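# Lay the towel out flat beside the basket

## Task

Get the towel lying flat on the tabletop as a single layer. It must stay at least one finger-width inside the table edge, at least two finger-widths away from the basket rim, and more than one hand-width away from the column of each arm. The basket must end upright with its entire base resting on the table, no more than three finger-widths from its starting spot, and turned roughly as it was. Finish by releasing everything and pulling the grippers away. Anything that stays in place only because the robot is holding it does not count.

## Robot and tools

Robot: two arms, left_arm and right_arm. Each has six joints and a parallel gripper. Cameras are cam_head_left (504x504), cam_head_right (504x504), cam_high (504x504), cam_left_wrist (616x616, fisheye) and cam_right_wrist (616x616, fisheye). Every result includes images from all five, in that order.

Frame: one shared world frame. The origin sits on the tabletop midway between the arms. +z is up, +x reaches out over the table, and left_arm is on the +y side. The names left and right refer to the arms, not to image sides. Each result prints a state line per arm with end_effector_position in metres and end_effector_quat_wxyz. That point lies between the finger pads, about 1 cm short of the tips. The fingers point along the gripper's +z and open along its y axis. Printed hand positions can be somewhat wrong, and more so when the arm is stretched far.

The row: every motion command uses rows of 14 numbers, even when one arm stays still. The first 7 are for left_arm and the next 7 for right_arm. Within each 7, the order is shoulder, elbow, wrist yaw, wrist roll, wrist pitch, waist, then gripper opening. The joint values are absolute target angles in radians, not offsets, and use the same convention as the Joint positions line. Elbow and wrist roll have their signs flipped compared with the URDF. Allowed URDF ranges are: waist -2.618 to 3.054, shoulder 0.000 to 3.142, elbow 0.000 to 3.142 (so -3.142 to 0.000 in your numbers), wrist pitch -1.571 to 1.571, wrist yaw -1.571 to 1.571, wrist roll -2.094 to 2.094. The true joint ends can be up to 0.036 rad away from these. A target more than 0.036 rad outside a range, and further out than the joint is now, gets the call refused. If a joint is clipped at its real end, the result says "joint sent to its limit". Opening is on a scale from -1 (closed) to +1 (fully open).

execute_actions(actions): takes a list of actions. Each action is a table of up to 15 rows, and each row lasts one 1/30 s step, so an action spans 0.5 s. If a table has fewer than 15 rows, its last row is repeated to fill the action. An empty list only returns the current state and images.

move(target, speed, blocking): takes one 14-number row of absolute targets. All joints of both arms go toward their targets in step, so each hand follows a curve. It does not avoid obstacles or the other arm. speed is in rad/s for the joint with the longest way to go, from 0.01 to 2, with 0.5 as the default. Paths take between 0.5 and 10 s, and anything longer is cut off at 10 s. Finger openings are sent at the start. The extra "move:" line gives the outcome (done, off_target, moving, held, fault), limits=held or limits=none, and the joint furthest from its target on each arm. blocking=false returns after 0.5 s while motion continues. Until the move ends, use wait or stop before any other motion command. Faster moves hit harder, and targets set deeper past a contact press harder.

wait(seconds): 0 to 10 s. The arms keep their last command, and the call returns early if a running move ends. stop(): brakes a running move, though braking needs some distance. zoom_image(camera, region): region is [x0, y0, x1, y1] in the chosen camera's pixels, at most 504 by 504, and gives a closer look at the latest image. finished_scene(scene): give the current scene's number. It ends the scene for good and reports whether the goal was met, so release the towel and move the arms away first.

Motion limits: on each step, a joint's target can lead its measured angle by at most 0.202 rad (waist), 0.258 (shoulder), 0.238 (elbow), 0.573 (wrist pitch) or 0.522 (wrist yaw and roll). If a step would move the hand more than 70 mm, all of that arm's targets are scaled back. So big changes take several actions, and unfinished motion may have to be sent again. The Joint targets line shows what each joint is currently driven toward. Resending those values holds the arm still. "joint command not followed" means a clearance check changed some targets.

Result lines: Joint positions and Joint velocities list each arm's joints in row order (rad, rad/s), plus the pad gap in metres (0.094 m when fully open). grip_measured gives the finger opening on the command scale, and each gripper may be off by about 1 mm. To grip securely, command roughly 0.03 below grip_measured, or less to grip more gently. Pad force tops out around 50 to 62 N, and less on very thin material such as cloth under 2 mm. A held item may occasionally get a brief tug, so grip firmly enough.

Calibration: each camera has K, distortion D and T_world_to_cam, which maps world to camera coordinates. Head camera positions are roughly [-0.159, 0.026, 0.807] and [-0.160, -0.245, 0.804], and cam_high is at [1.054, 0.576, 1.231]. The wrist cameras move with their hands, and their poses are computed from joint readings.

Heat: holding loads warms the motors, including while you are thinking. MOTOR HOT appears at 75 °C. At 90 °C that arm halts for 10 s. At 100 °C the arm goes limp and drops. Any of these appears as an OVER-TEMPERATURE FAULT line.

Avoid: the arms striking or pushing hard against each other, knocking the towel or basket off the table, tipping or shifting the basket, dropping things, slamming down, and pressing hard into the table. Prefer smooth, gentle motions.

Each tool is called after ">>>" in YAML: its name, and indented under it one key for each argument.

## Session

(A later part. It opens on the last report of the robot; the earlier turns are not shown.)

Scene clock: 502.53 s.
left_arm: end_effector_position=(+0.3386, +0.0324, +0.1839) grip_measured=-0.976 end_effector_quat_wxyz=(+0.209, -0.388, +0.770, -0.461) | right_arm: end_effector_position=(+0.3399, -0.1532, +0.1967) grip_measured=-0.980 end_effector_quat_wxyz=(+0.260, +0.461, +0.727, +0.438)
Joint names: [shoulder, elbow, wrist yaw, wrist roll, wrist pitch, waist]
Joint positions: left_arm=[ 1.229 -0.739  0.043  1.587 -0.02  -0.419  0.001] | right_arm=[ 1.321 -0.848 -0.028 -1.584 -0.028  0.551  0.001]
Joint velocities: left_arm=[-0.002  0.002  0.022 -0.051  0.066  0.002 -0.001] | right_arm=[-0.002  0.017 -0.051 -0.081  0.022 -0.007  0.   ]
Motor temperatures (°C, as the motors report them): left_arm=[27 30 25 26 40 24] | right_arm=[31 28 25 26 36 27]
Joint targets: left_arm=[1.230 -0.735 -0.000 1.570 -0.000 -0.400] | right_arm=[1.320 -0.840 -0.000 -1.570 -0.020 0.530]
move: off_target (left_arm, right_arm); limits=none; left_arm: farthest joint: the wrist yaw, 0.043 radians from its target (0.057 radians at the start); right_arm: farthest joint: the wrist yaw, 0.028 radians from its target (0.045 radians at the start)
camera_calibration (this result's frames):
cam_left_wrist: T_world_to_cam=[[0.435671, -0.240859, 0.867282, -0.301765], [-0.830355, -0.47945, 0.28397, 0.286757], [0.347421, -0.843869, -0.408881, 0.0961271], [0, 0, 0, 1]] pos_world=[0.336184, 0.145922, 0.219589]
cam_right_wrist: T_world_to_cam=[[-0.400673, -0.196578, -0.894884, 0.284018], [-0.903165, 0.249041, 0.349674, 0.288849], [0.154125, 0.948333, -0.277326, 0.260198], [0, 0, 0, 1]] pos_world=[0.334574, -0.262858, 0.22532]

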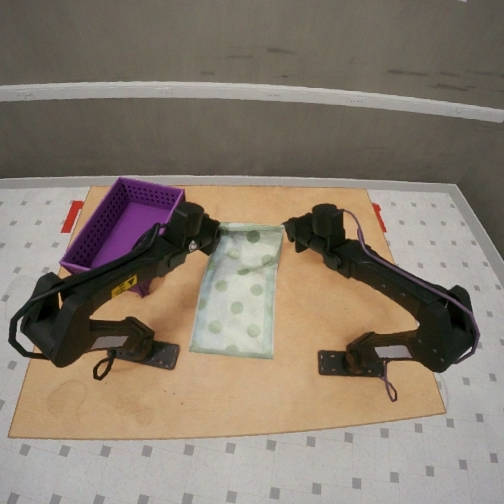

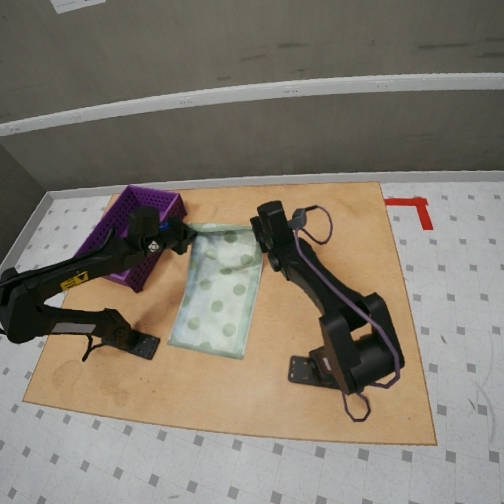

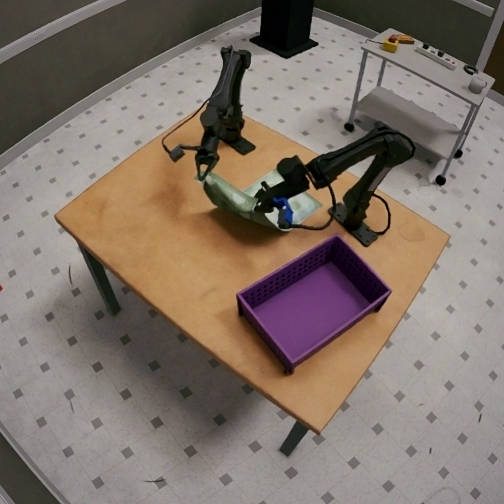

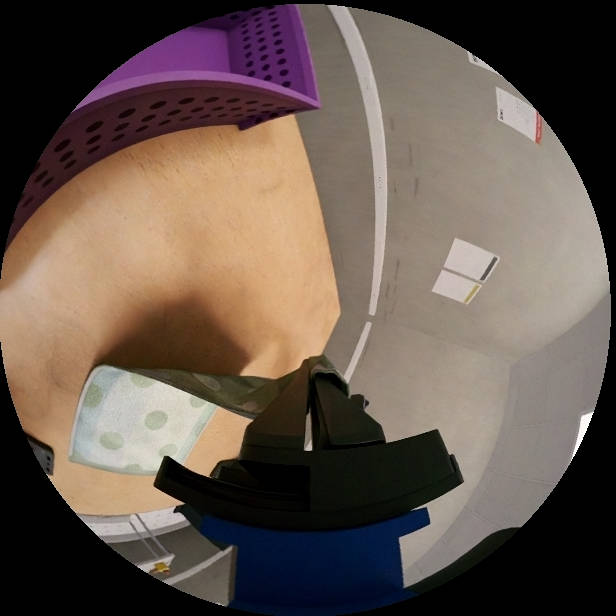

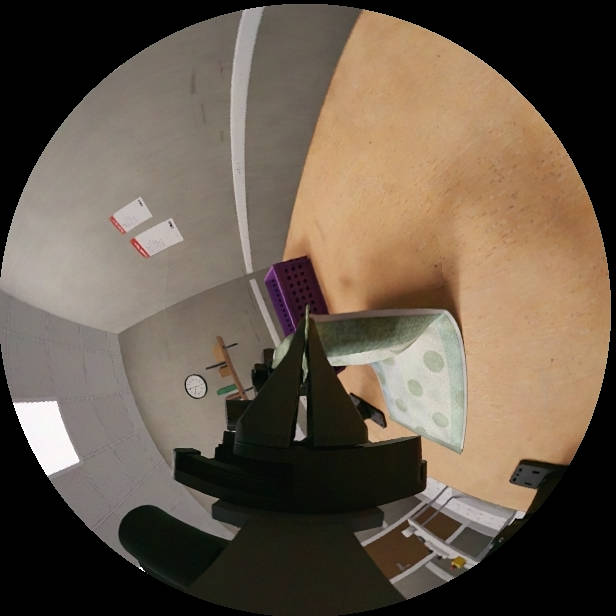

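>>> move:
  target: [1.97,-1.0,0,1.57,0.37,-0.295,-1,2.01,-1.06,0,-1.57,0.35,0.36,-1]
  speed: 0.5

Scene clock: 510.83 s.
left_arm: end_effector_position=(+0.4571, +0.0074, +0.0405) grip_measured=-0.976 end_effector_quat_wxyz=(+0.201, -0.442, +0.776, -0.403) | right_arm: end_effector_position=(+0.4624, -0.1863, +0.0443) grip_measured=-0.980 end_effector_quat_wxyz=(+0.258, +0.534, +0.712, +0.377)
Joint names: [shoulder, elbow, wrist yaw, wrist roll, wrist pitch, waist]
Joint positions: left_arm=[ 1.97  -0.97   0.051  1.587  0.362 -0.318  0.001] | right_arm=[ 2.006 -1.034 -0.042 -1.584  0.348  0.388  0.001]
Joint velocities: left_arm=[-0.007  0.007 -0.022  0.007  0.051 -0.007  0.001] | right_arm=[ 0.002  0.007 -0.022 -0.022 -0.022 -0.002 -0.   ]
Motor temperatures (°C, as the motors report them): left_arm=[27 30 25 26 40 24] | right_arm=[31 28 25 26 36 27]
Joint targets: left_arm=[1.970 -1.000 0.000 1.570 0.370 -0.295] | right_arm=[2.010 -1.060 -0.000 -1.570 0.350 0.360]
move: off_target (left_arm, right_arm); limits=none; left_arm: farthest joint: the wrist yaw, 0.051 radians from its target (0.043 radians at the start); right_arm: farthest joint: the wrist yaw, 0.042 radians from its target (0.028 radians at the start)
camera_calibration (this result's frames):
cam_left_wrist: T_world_to_cam=[[0.550035, -0.249662, 0.796951, -0.284449], [-0.746829, -0.574135, 0.335582, 0.374321], [0.373776, -0.779768, -0.502249, -0.0334752], [0, 0, 0, 1]] pos_world=[0.448522, 0.117792, 0.0842635]
cam_right_wrist: T_world_to_cam=[[-0.529366, -0.157006, -0.833739, 0.254387], [-0.808185, 0.392274, 0.43927, 0.439816], [0.258086, 0.90635, -0.334546, 0.17701], [0, 0, 0, 1]] pos_world=[0.444433, -0.293021, 0.0781122]

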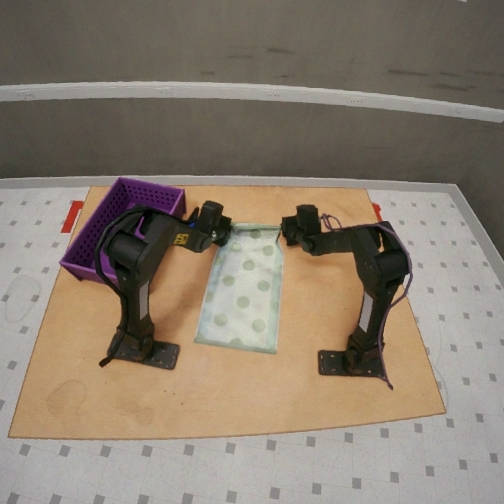

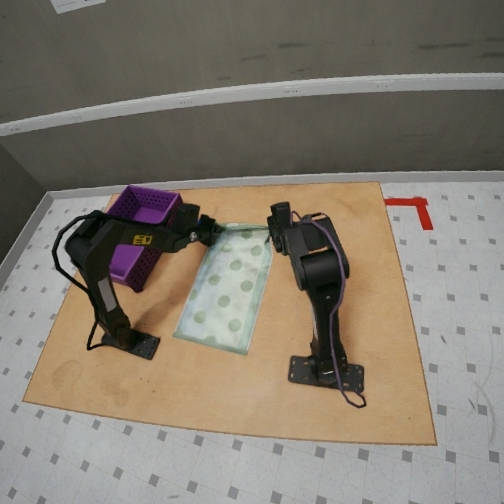

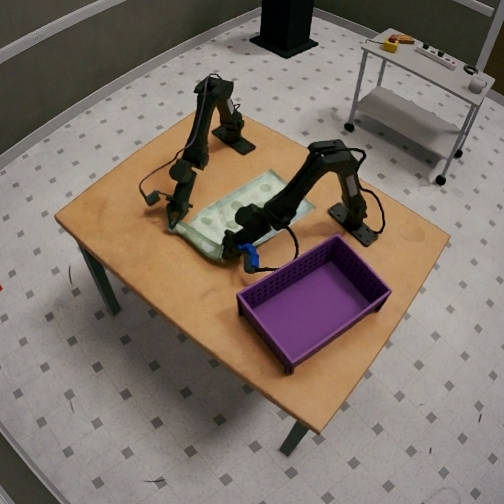

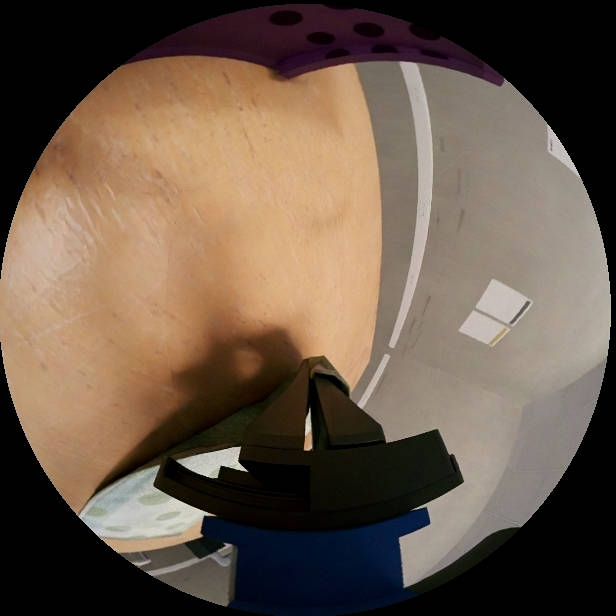

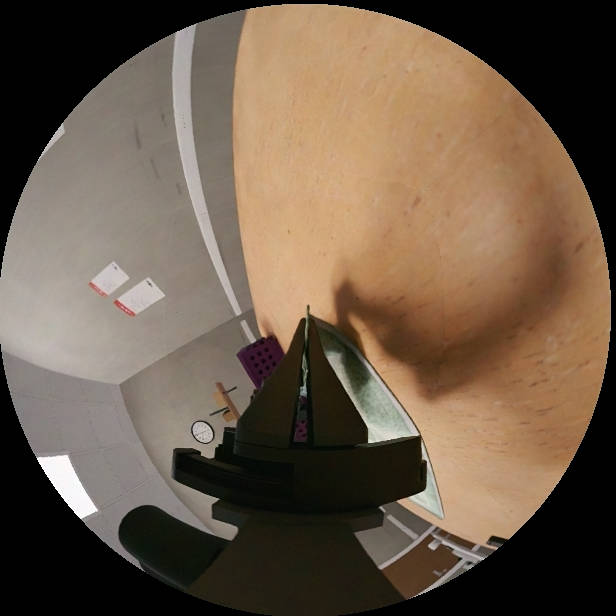

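>>> move:
  target: [1.97,-1.0,0,1.57,0.37,-0.31,-0.2,2.01,-1.06,0,-1.57,0.35,0.38,-0.2]

>>> move:
  target: [1.6,-0.75,0,1.57,0.2,-0.31,-0.2,1.65,-0.8,0,-1.57,0.2,0.30,-0.2]
  speed: 0.5

>>> move:
  target: [1.0,-0.8,0,1.57,-0.3,-0.5,-0.2,1.0,-0.8,0,-1.57,-0.3,0.1,-0.2]
  speed: 1.0

Scene clock: 517.63 s.
left_arm: end_effector_position=(+0.4607, +0.0132, +0.0404) grip_measured=-0.202 end_effector_quat_wxyz=(+0.217, -0.449, +0.772, -0.395) | right_arm: end_effector_position=(+0.4640, -0.1915, +0.0442) grip_measured=-0.202 end_effector_quat_wxyz=(+0.269, +0.540, +0.708, +0.368)
Joint names: [shoulder, elbow, wrist yaw, wrist roll, wrist pitch, waist]
Joint positions: left_arm=[ 1.97  -0.97   0.012  1.587  0.362 -0.319  0.037] | right_arm=[ 2.006 -1.034 -0.011 -1.584  0.348  0.388  0.038]
Joint velocities: left_arm=[-0.002 -0.002 -0.051  0.037  0.022  0.002  0.001] | right_arm=[-0.002 -0.017 -0.081  0.051 -0.022 -0.002 -0.   ]
Motor temperatures (°C, as the motors report them): left_arm=[28 30 25 26 40 24] | right_arm=[32 28 25 26 36 27]
Joint targets: left_arm=[1.970 -1.000 -0.000 1.570 0.370 -0.310] | right_arm=[2.010 -1.060 0.000 -1.570 0.350 0.380]
move: off_target (left_arm, right_arm); limits=none; left_arm: farthest joint: the elbow, 0.030 radians from its target (0.030 radians at the start); right_arm: farthest joint: the elbow, 0.026 radians from its target (0.026 radians at the start)
camera_calibration (this result's frames):
cam_left_wrist: T_world_to_cam=[[0.54841, -0.248631, 0.798391, -0.284192], [-0.732129, -0.60407, 0.314779, 0.374886], [0.404021, -0.757154, -0.513308, -0.0441157], [0, 0, 0, 1]] pos_world=[0.448143, 0.122396, 0.0862454]
cam_right_wrist: T_world_to_cam=[[-0.529235, -0.158213, -0.833594, 0.254042], [-0.800124, 0.41998, 0.428275, 0.445272], [0.282334, 0.893636, -0.348858, 0.168285], [0, 0, 0, 1]] pos_world=[0.443208, -0.297198, 0.0797764]

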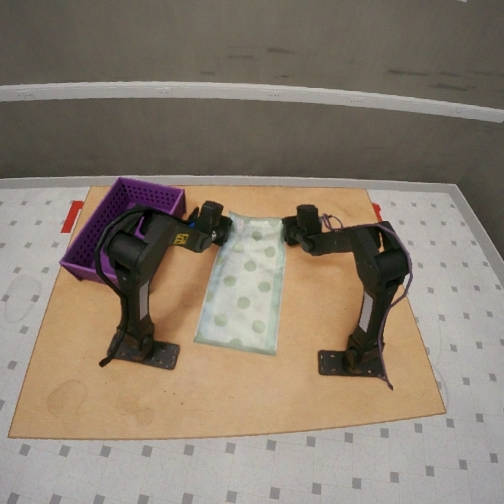

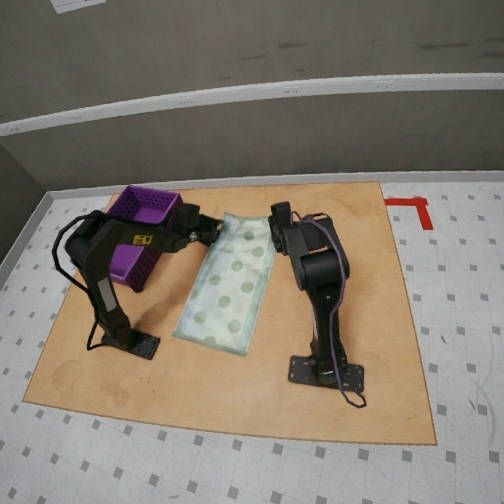

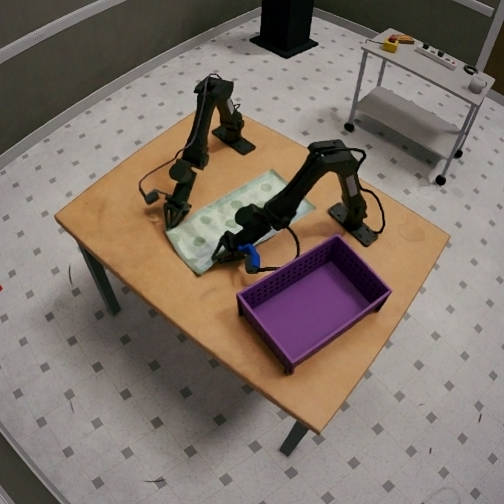

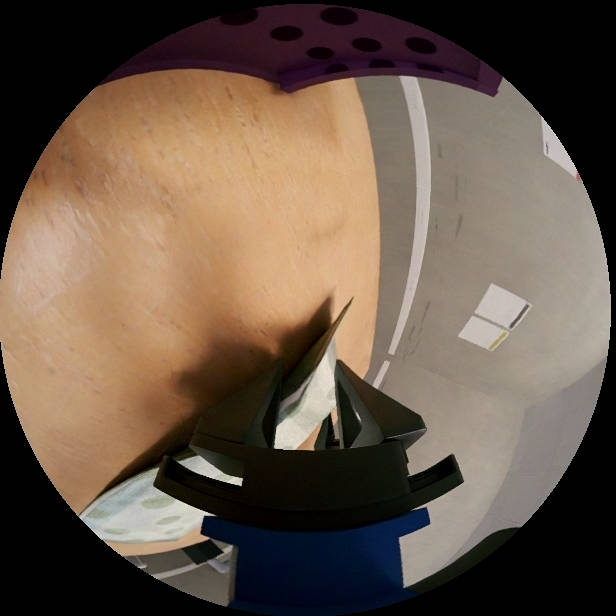

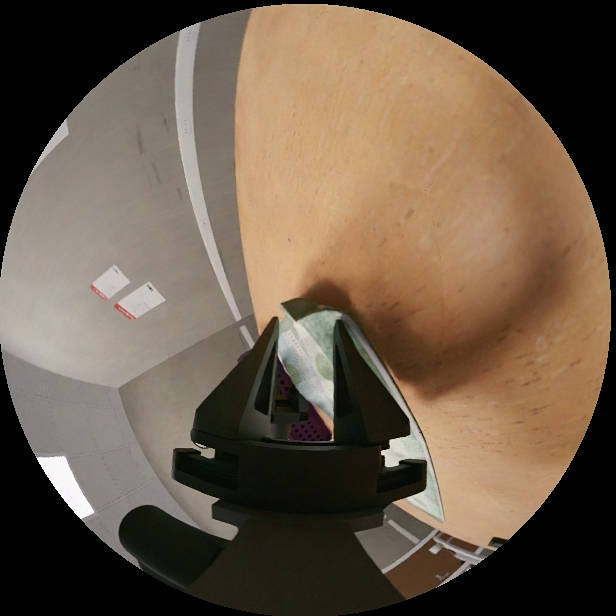

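Scene clock: 519.03 s.
left_arm: end_effector_position=(+0.3995, +0.0489, +0.0787) grip_measured=-0.202 end_effector_quat_wxyz=(+0.209, -0.453, +0.778, -0.382) | right_arm: end_effector_position=(+0.4059, -0.2449, +0.0869) grip_measured=-0.202 end_effector_quat_wxyz=(+0.278, +0.570, +0.689, +0.351)
Joint names: [shoulder, elbow, wrist yaw, wrist roll, wrist pitch, waist]
Joint positions: left_arm=[ 1.632 -0.759  0.012  1.587  0.203 -0.319  0.037] | right_arm=[ 1.671 -0.815 -0.01  -1.584  0.215  0.31   0.038]
Joint velocities: left_arm=[ 0.002  0.017 -0.037 -0.11   0.022  0.012 -0.   ] | right_arm=[-0.007 -0.002 -0.022  0.022  0.022  0.012  0.001]
Motor temperatures (°C, as the motors report them): left_arm=[28 30 25 26 40 24] | right_arm=[32 28 25 26 36 27]
Joint targets: left_arm=[1.600 -0.750 -0.000 1.570 0.200 -0.310] | right_arm=[1.650 -0.800 -0.000 -1.570 0.200 0.300]
move: off_target (left_arm, right_arm); limits=none; left_arm: farthest joint: the shoulder, 0.032 radians from its target (0.370 radians at the start); right_arm: farthest joint: the shoulder, 0.021 radians from its target (0.356 radians at the start)
camera_calibration (this result's frames):
cam_left_wrist: T_world_to_cam=[[0.570761, -0.261649, 0.778313, -0.27899], [-0.723054, -0.609356, 0.325388, 0.335355], [0.389133, -0.748482, -0.536983, 0.0346557], [0, 0, 0, 1]] pos_world=[0.388231, 0.157292, 0.126631]
cam_right_wrist: T_world_to_cam=[[-0.554284, -0.119059, -0.823768, 0.26934], [-0.75683, 0.48397, 0.439296, 0.400074], [0.346377, 0.866947, -0.358364, 0.215618], [0, 0, 0, 1]] pos_world=[0.377393, -0.348486, 0.123393]

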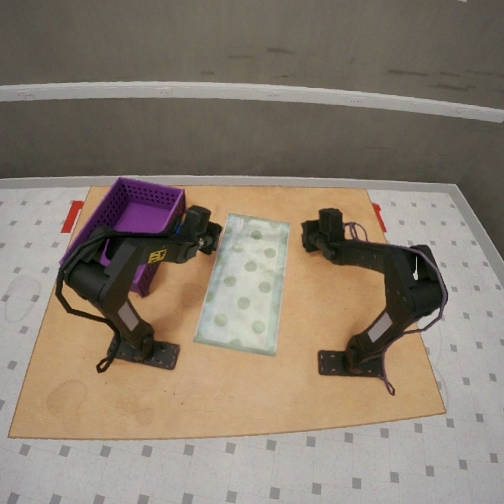

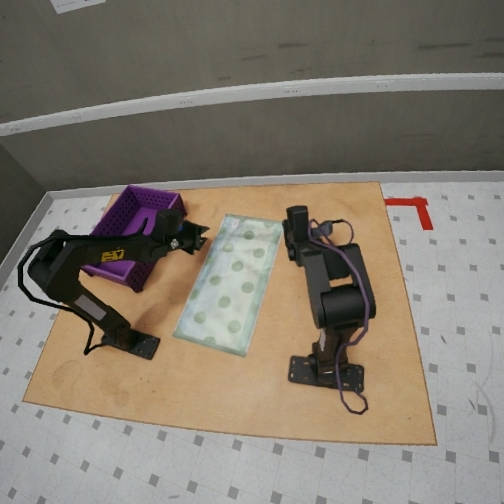

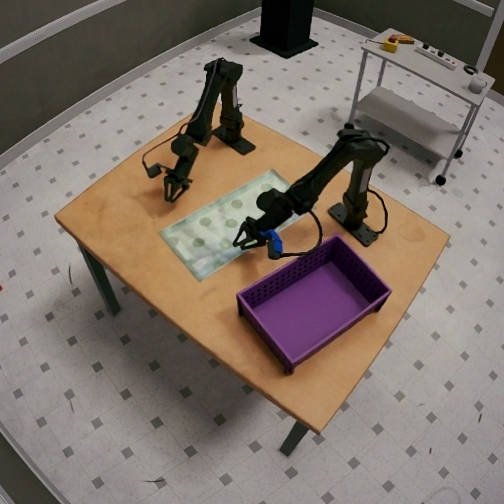

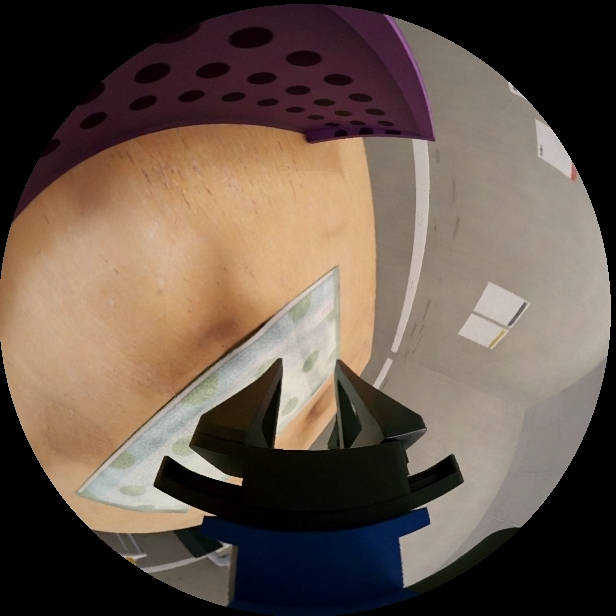

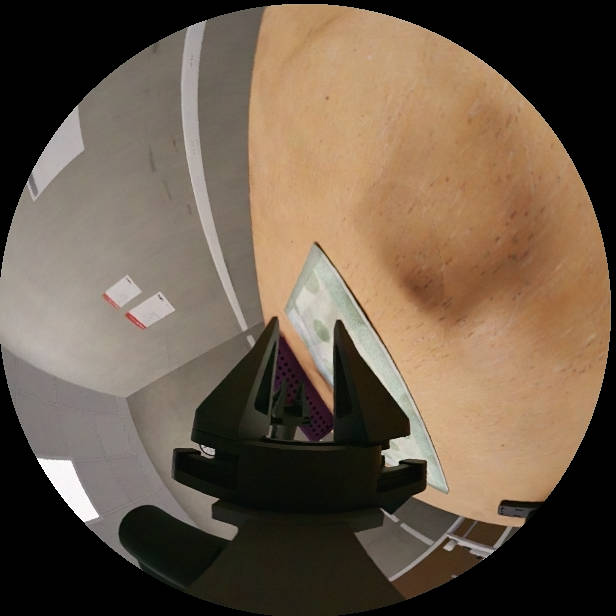

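Scene clock: 520.60 s.
left_arm: end_effector_position=(+0.2876, +0.0454, +0.2058) grip_measured=-0.202 end_effector_quat_wxyz=(+0.196, -0.373, +0.792, -0.442) | right_arm: end_effector_position=(+0.3161, -0.3343, +0.2370) grip_measured=-0.202 end_effector_quat_wxyz=(+0.361, +0.609, +0.602, +0.369)
Joint names: [shoulder, elbow, wrist yaw, wrist roll, wrist pitch, waist]
Joint positions: left_arm=[ 1.022 -0.759  0.012  1.587 -0.299 -0.492  0.037] | right_arm=[ 1.014 -0.815 -0.007 -1.584 -0.286  0.111  0.038]
Joint velocities: left_arm=[-0.002 -0.007 -0.081  0.051  0.007  0.002 -0.001] | right_arm=[ 0.002  0.012 -0.051  0.051 -0.081 -0.012  0.   ]
Motor temperatures (°C, as the motors report them): left_arm=[28 30 25 26 40 24] | right_arm=[32 28 25 26 36 27]
Joint targets: left_arm=[1.000 -0.800 -0.000 1.570 -0.300 -0.500] | right_arm=[1.000 -0.800 -0.000 -1.570 -0.300 0.100]
move: off_target (left_arm); limits=none; left_arm: farthest joint: the elbow, 0.041 radians from its target (0.041 radians at the start); right_arm: farthest joint: the elbow, 0.015 radians from its target (0.015 radians at the start)
camera_calibration (this result's frames):
cam_left_wrist: T_world_to_cam=[[0.449999, -0.299475, 0.841318, -0.291506], [-0.842715, -0.45416, 0.289084, 0.245761], [0.295519, -0.839079, -0.456744, 0.15832], [0, 0, 0, 1]] pos_world=[0.291497, 0.157159, 0.246515]
cam_right_wrist: T_world_to_cam=[[-0.432356, -0.00772739, -0.90167, 0.349719], [-0.704951, 0.626403, 0.332661, 0.365927], [0.562238, 0.779461, -0.276277, 0.261064], [0, 0, 0, 1]] pos_world=[0.262384, -0.430005, 0.265728]

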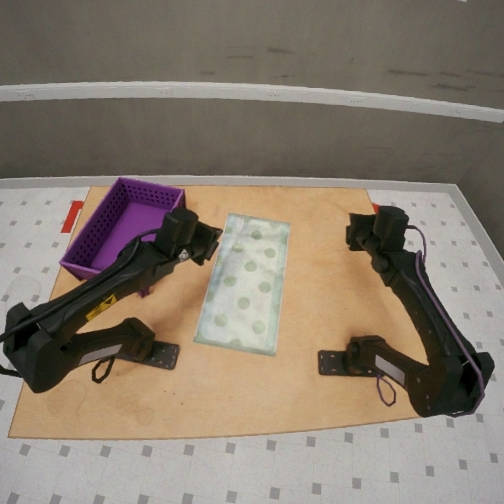

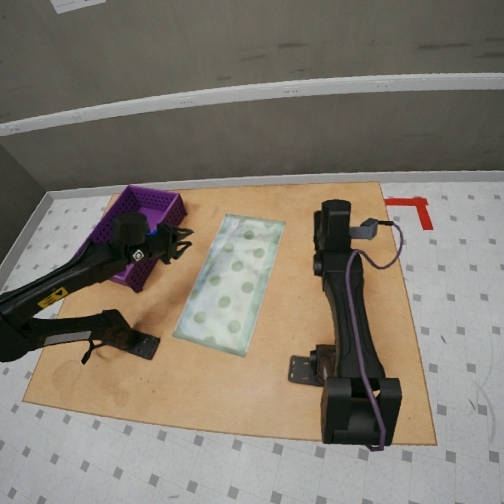

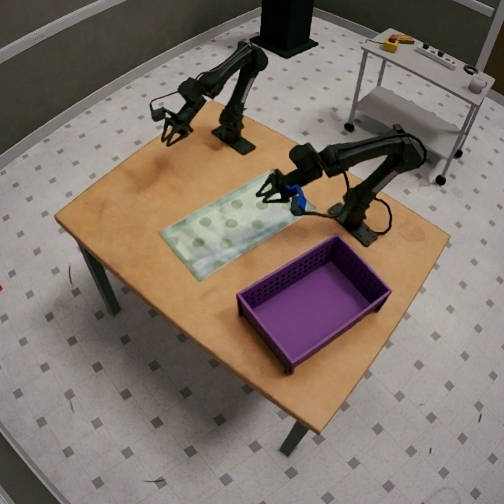

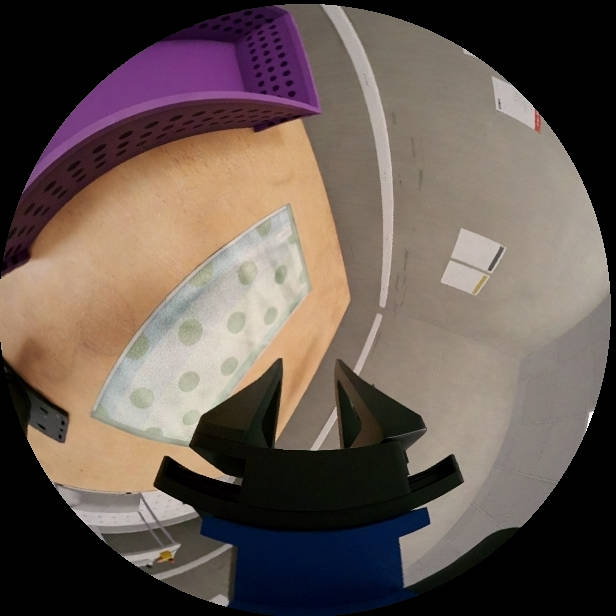

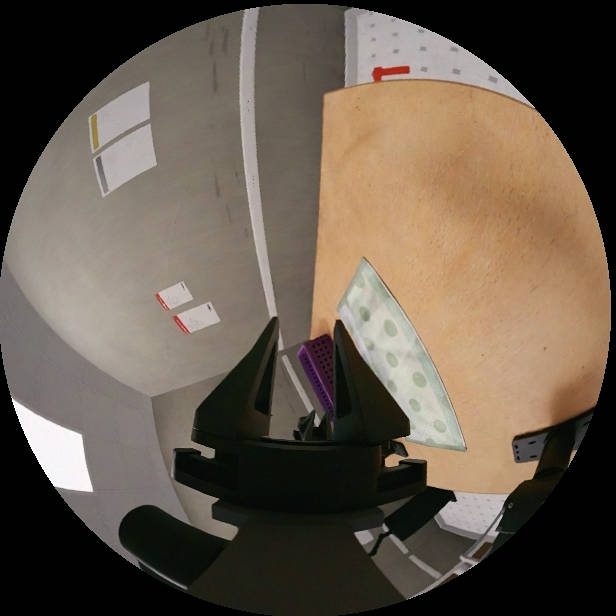

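>>> move:
  target: [0.6,-0.8,0,0,-0.5,0.2,-0.2,0.8,-0.8,0,0,-0.4,0.0,-0.2]
  speed: 1.2

>>> zoom_image:
  camera: "cam_head_left"
  region: [60,170,340,400]

Scene clock: 525.87 s.
left_arm: end_effector_position=(+0.2969, +0.2641, +0.2747) grip_measured=-0.202 end_effector_quat_wxyz=(+0.564, +0.003, +0.826, -0.010) | right_arm: end_effector_position=(+0.2774, -0.3657, +0.2728) grip_measured=-0.202 end_effector_quat_wxyz=(+0.551, +0.045, +0.833, -0.023)
Joint names: [shoulder, elbow, wrist yaw, wrist roll, wrist pitch, waist]
Joint positions: left_arm=[ 0.626 -0.759  0.004  0.012 -0.507  0.192  0.038] | right_arm=[ 0.825 -0.815 -0.005 -0.009 -0.392  0.012  0.038]
Joint velocities: left_arm=[-0.012  0.007  0.022  0.022 -0.051 -0.027 -0.   ] | right_arm=[-0.017 -0.002  0.037  0.051  0.066  0.007 -0.001]
Motor temperatures (°C, as the motors report them): left_arm=[28 30 25 26 40 24] | right_arm=[32 28 25 26 36 27]
Joint targets: left_arm=[0.600 -0.800 0.000 0.000 -0.500 0.200] | right_arm=[0.800 -0.800 0.000 0.000 -0.400 -0.000]
move: off_target (left_arm, right_arm); limits=none; left_arm: farthest joint: the elbow, 0.041 radians from its target (0.041 radians at the start); right_arm: farthest joint: the shoulder, 0.025 radians from its target (0.214 radians at the start)
camera_calibration (this result's frames):
cam_left_wrist: T_world_to_cam=[[0.00521027, -0.998652, 0.0516367, 0.245454], [-0.738387, -0.0386646, -0.673268, 0.456681], [0.674357, -0.03462, -0.737594, 0.12277], [0, 0, 0, 1]] pos_world=[0.253138, 0.267031, 0.385349]
cam_right_wrist: T_world_to_cam=[[-0.0557001, -0.998436, -0.00481743, -0.346381], [-0.959492, 0.0548609, -0.276342, 0.374125], [0.276174, -0.01077, -0.961047, 0.294304], [0, 0, 0, 1]] pos_world=[0.258398, -0.363194, 0.384557]

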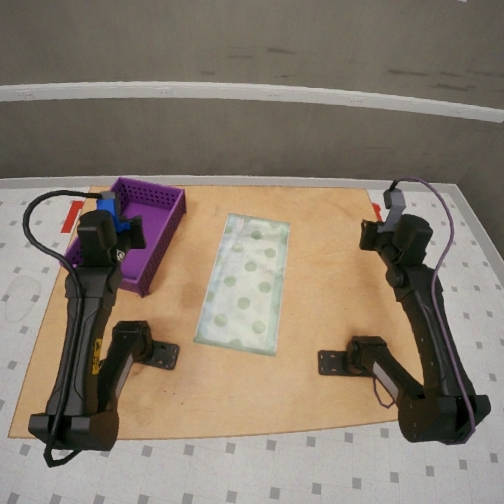

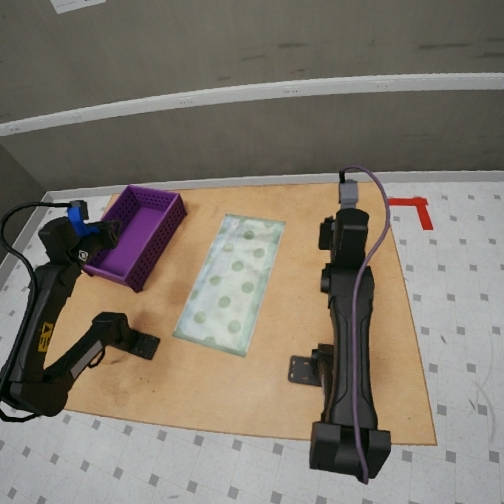

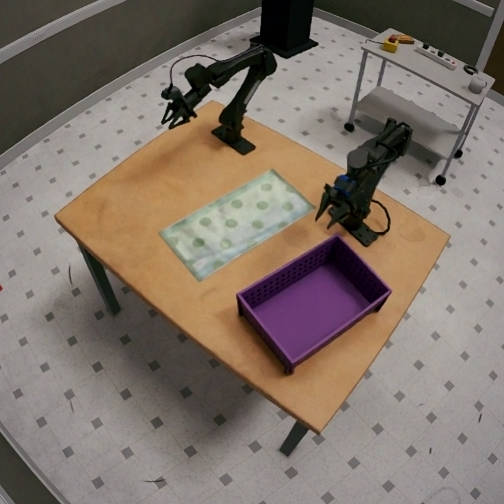

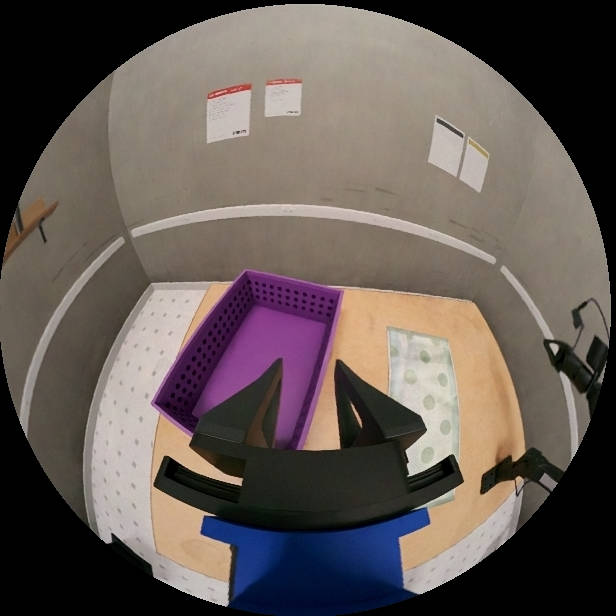

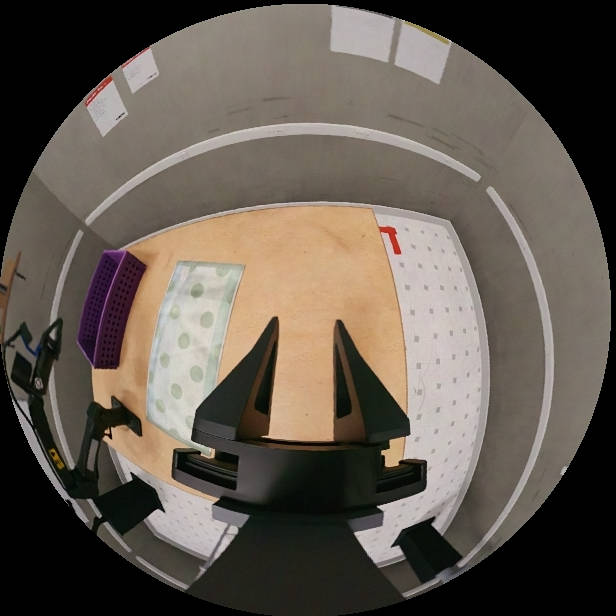

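Region (60, 170, 340, 400) of cam_head_left's 504x504 image, scaled by 1.800, with more detail than that image has; it fills the top 414 rows of this view, and the rest is white.

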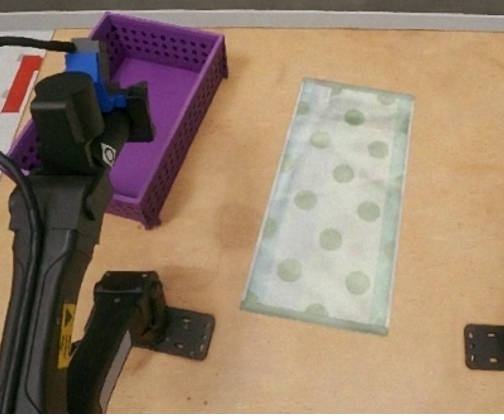

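>>> finished_scene:
  scene: 1

The scene is finished: the task was done.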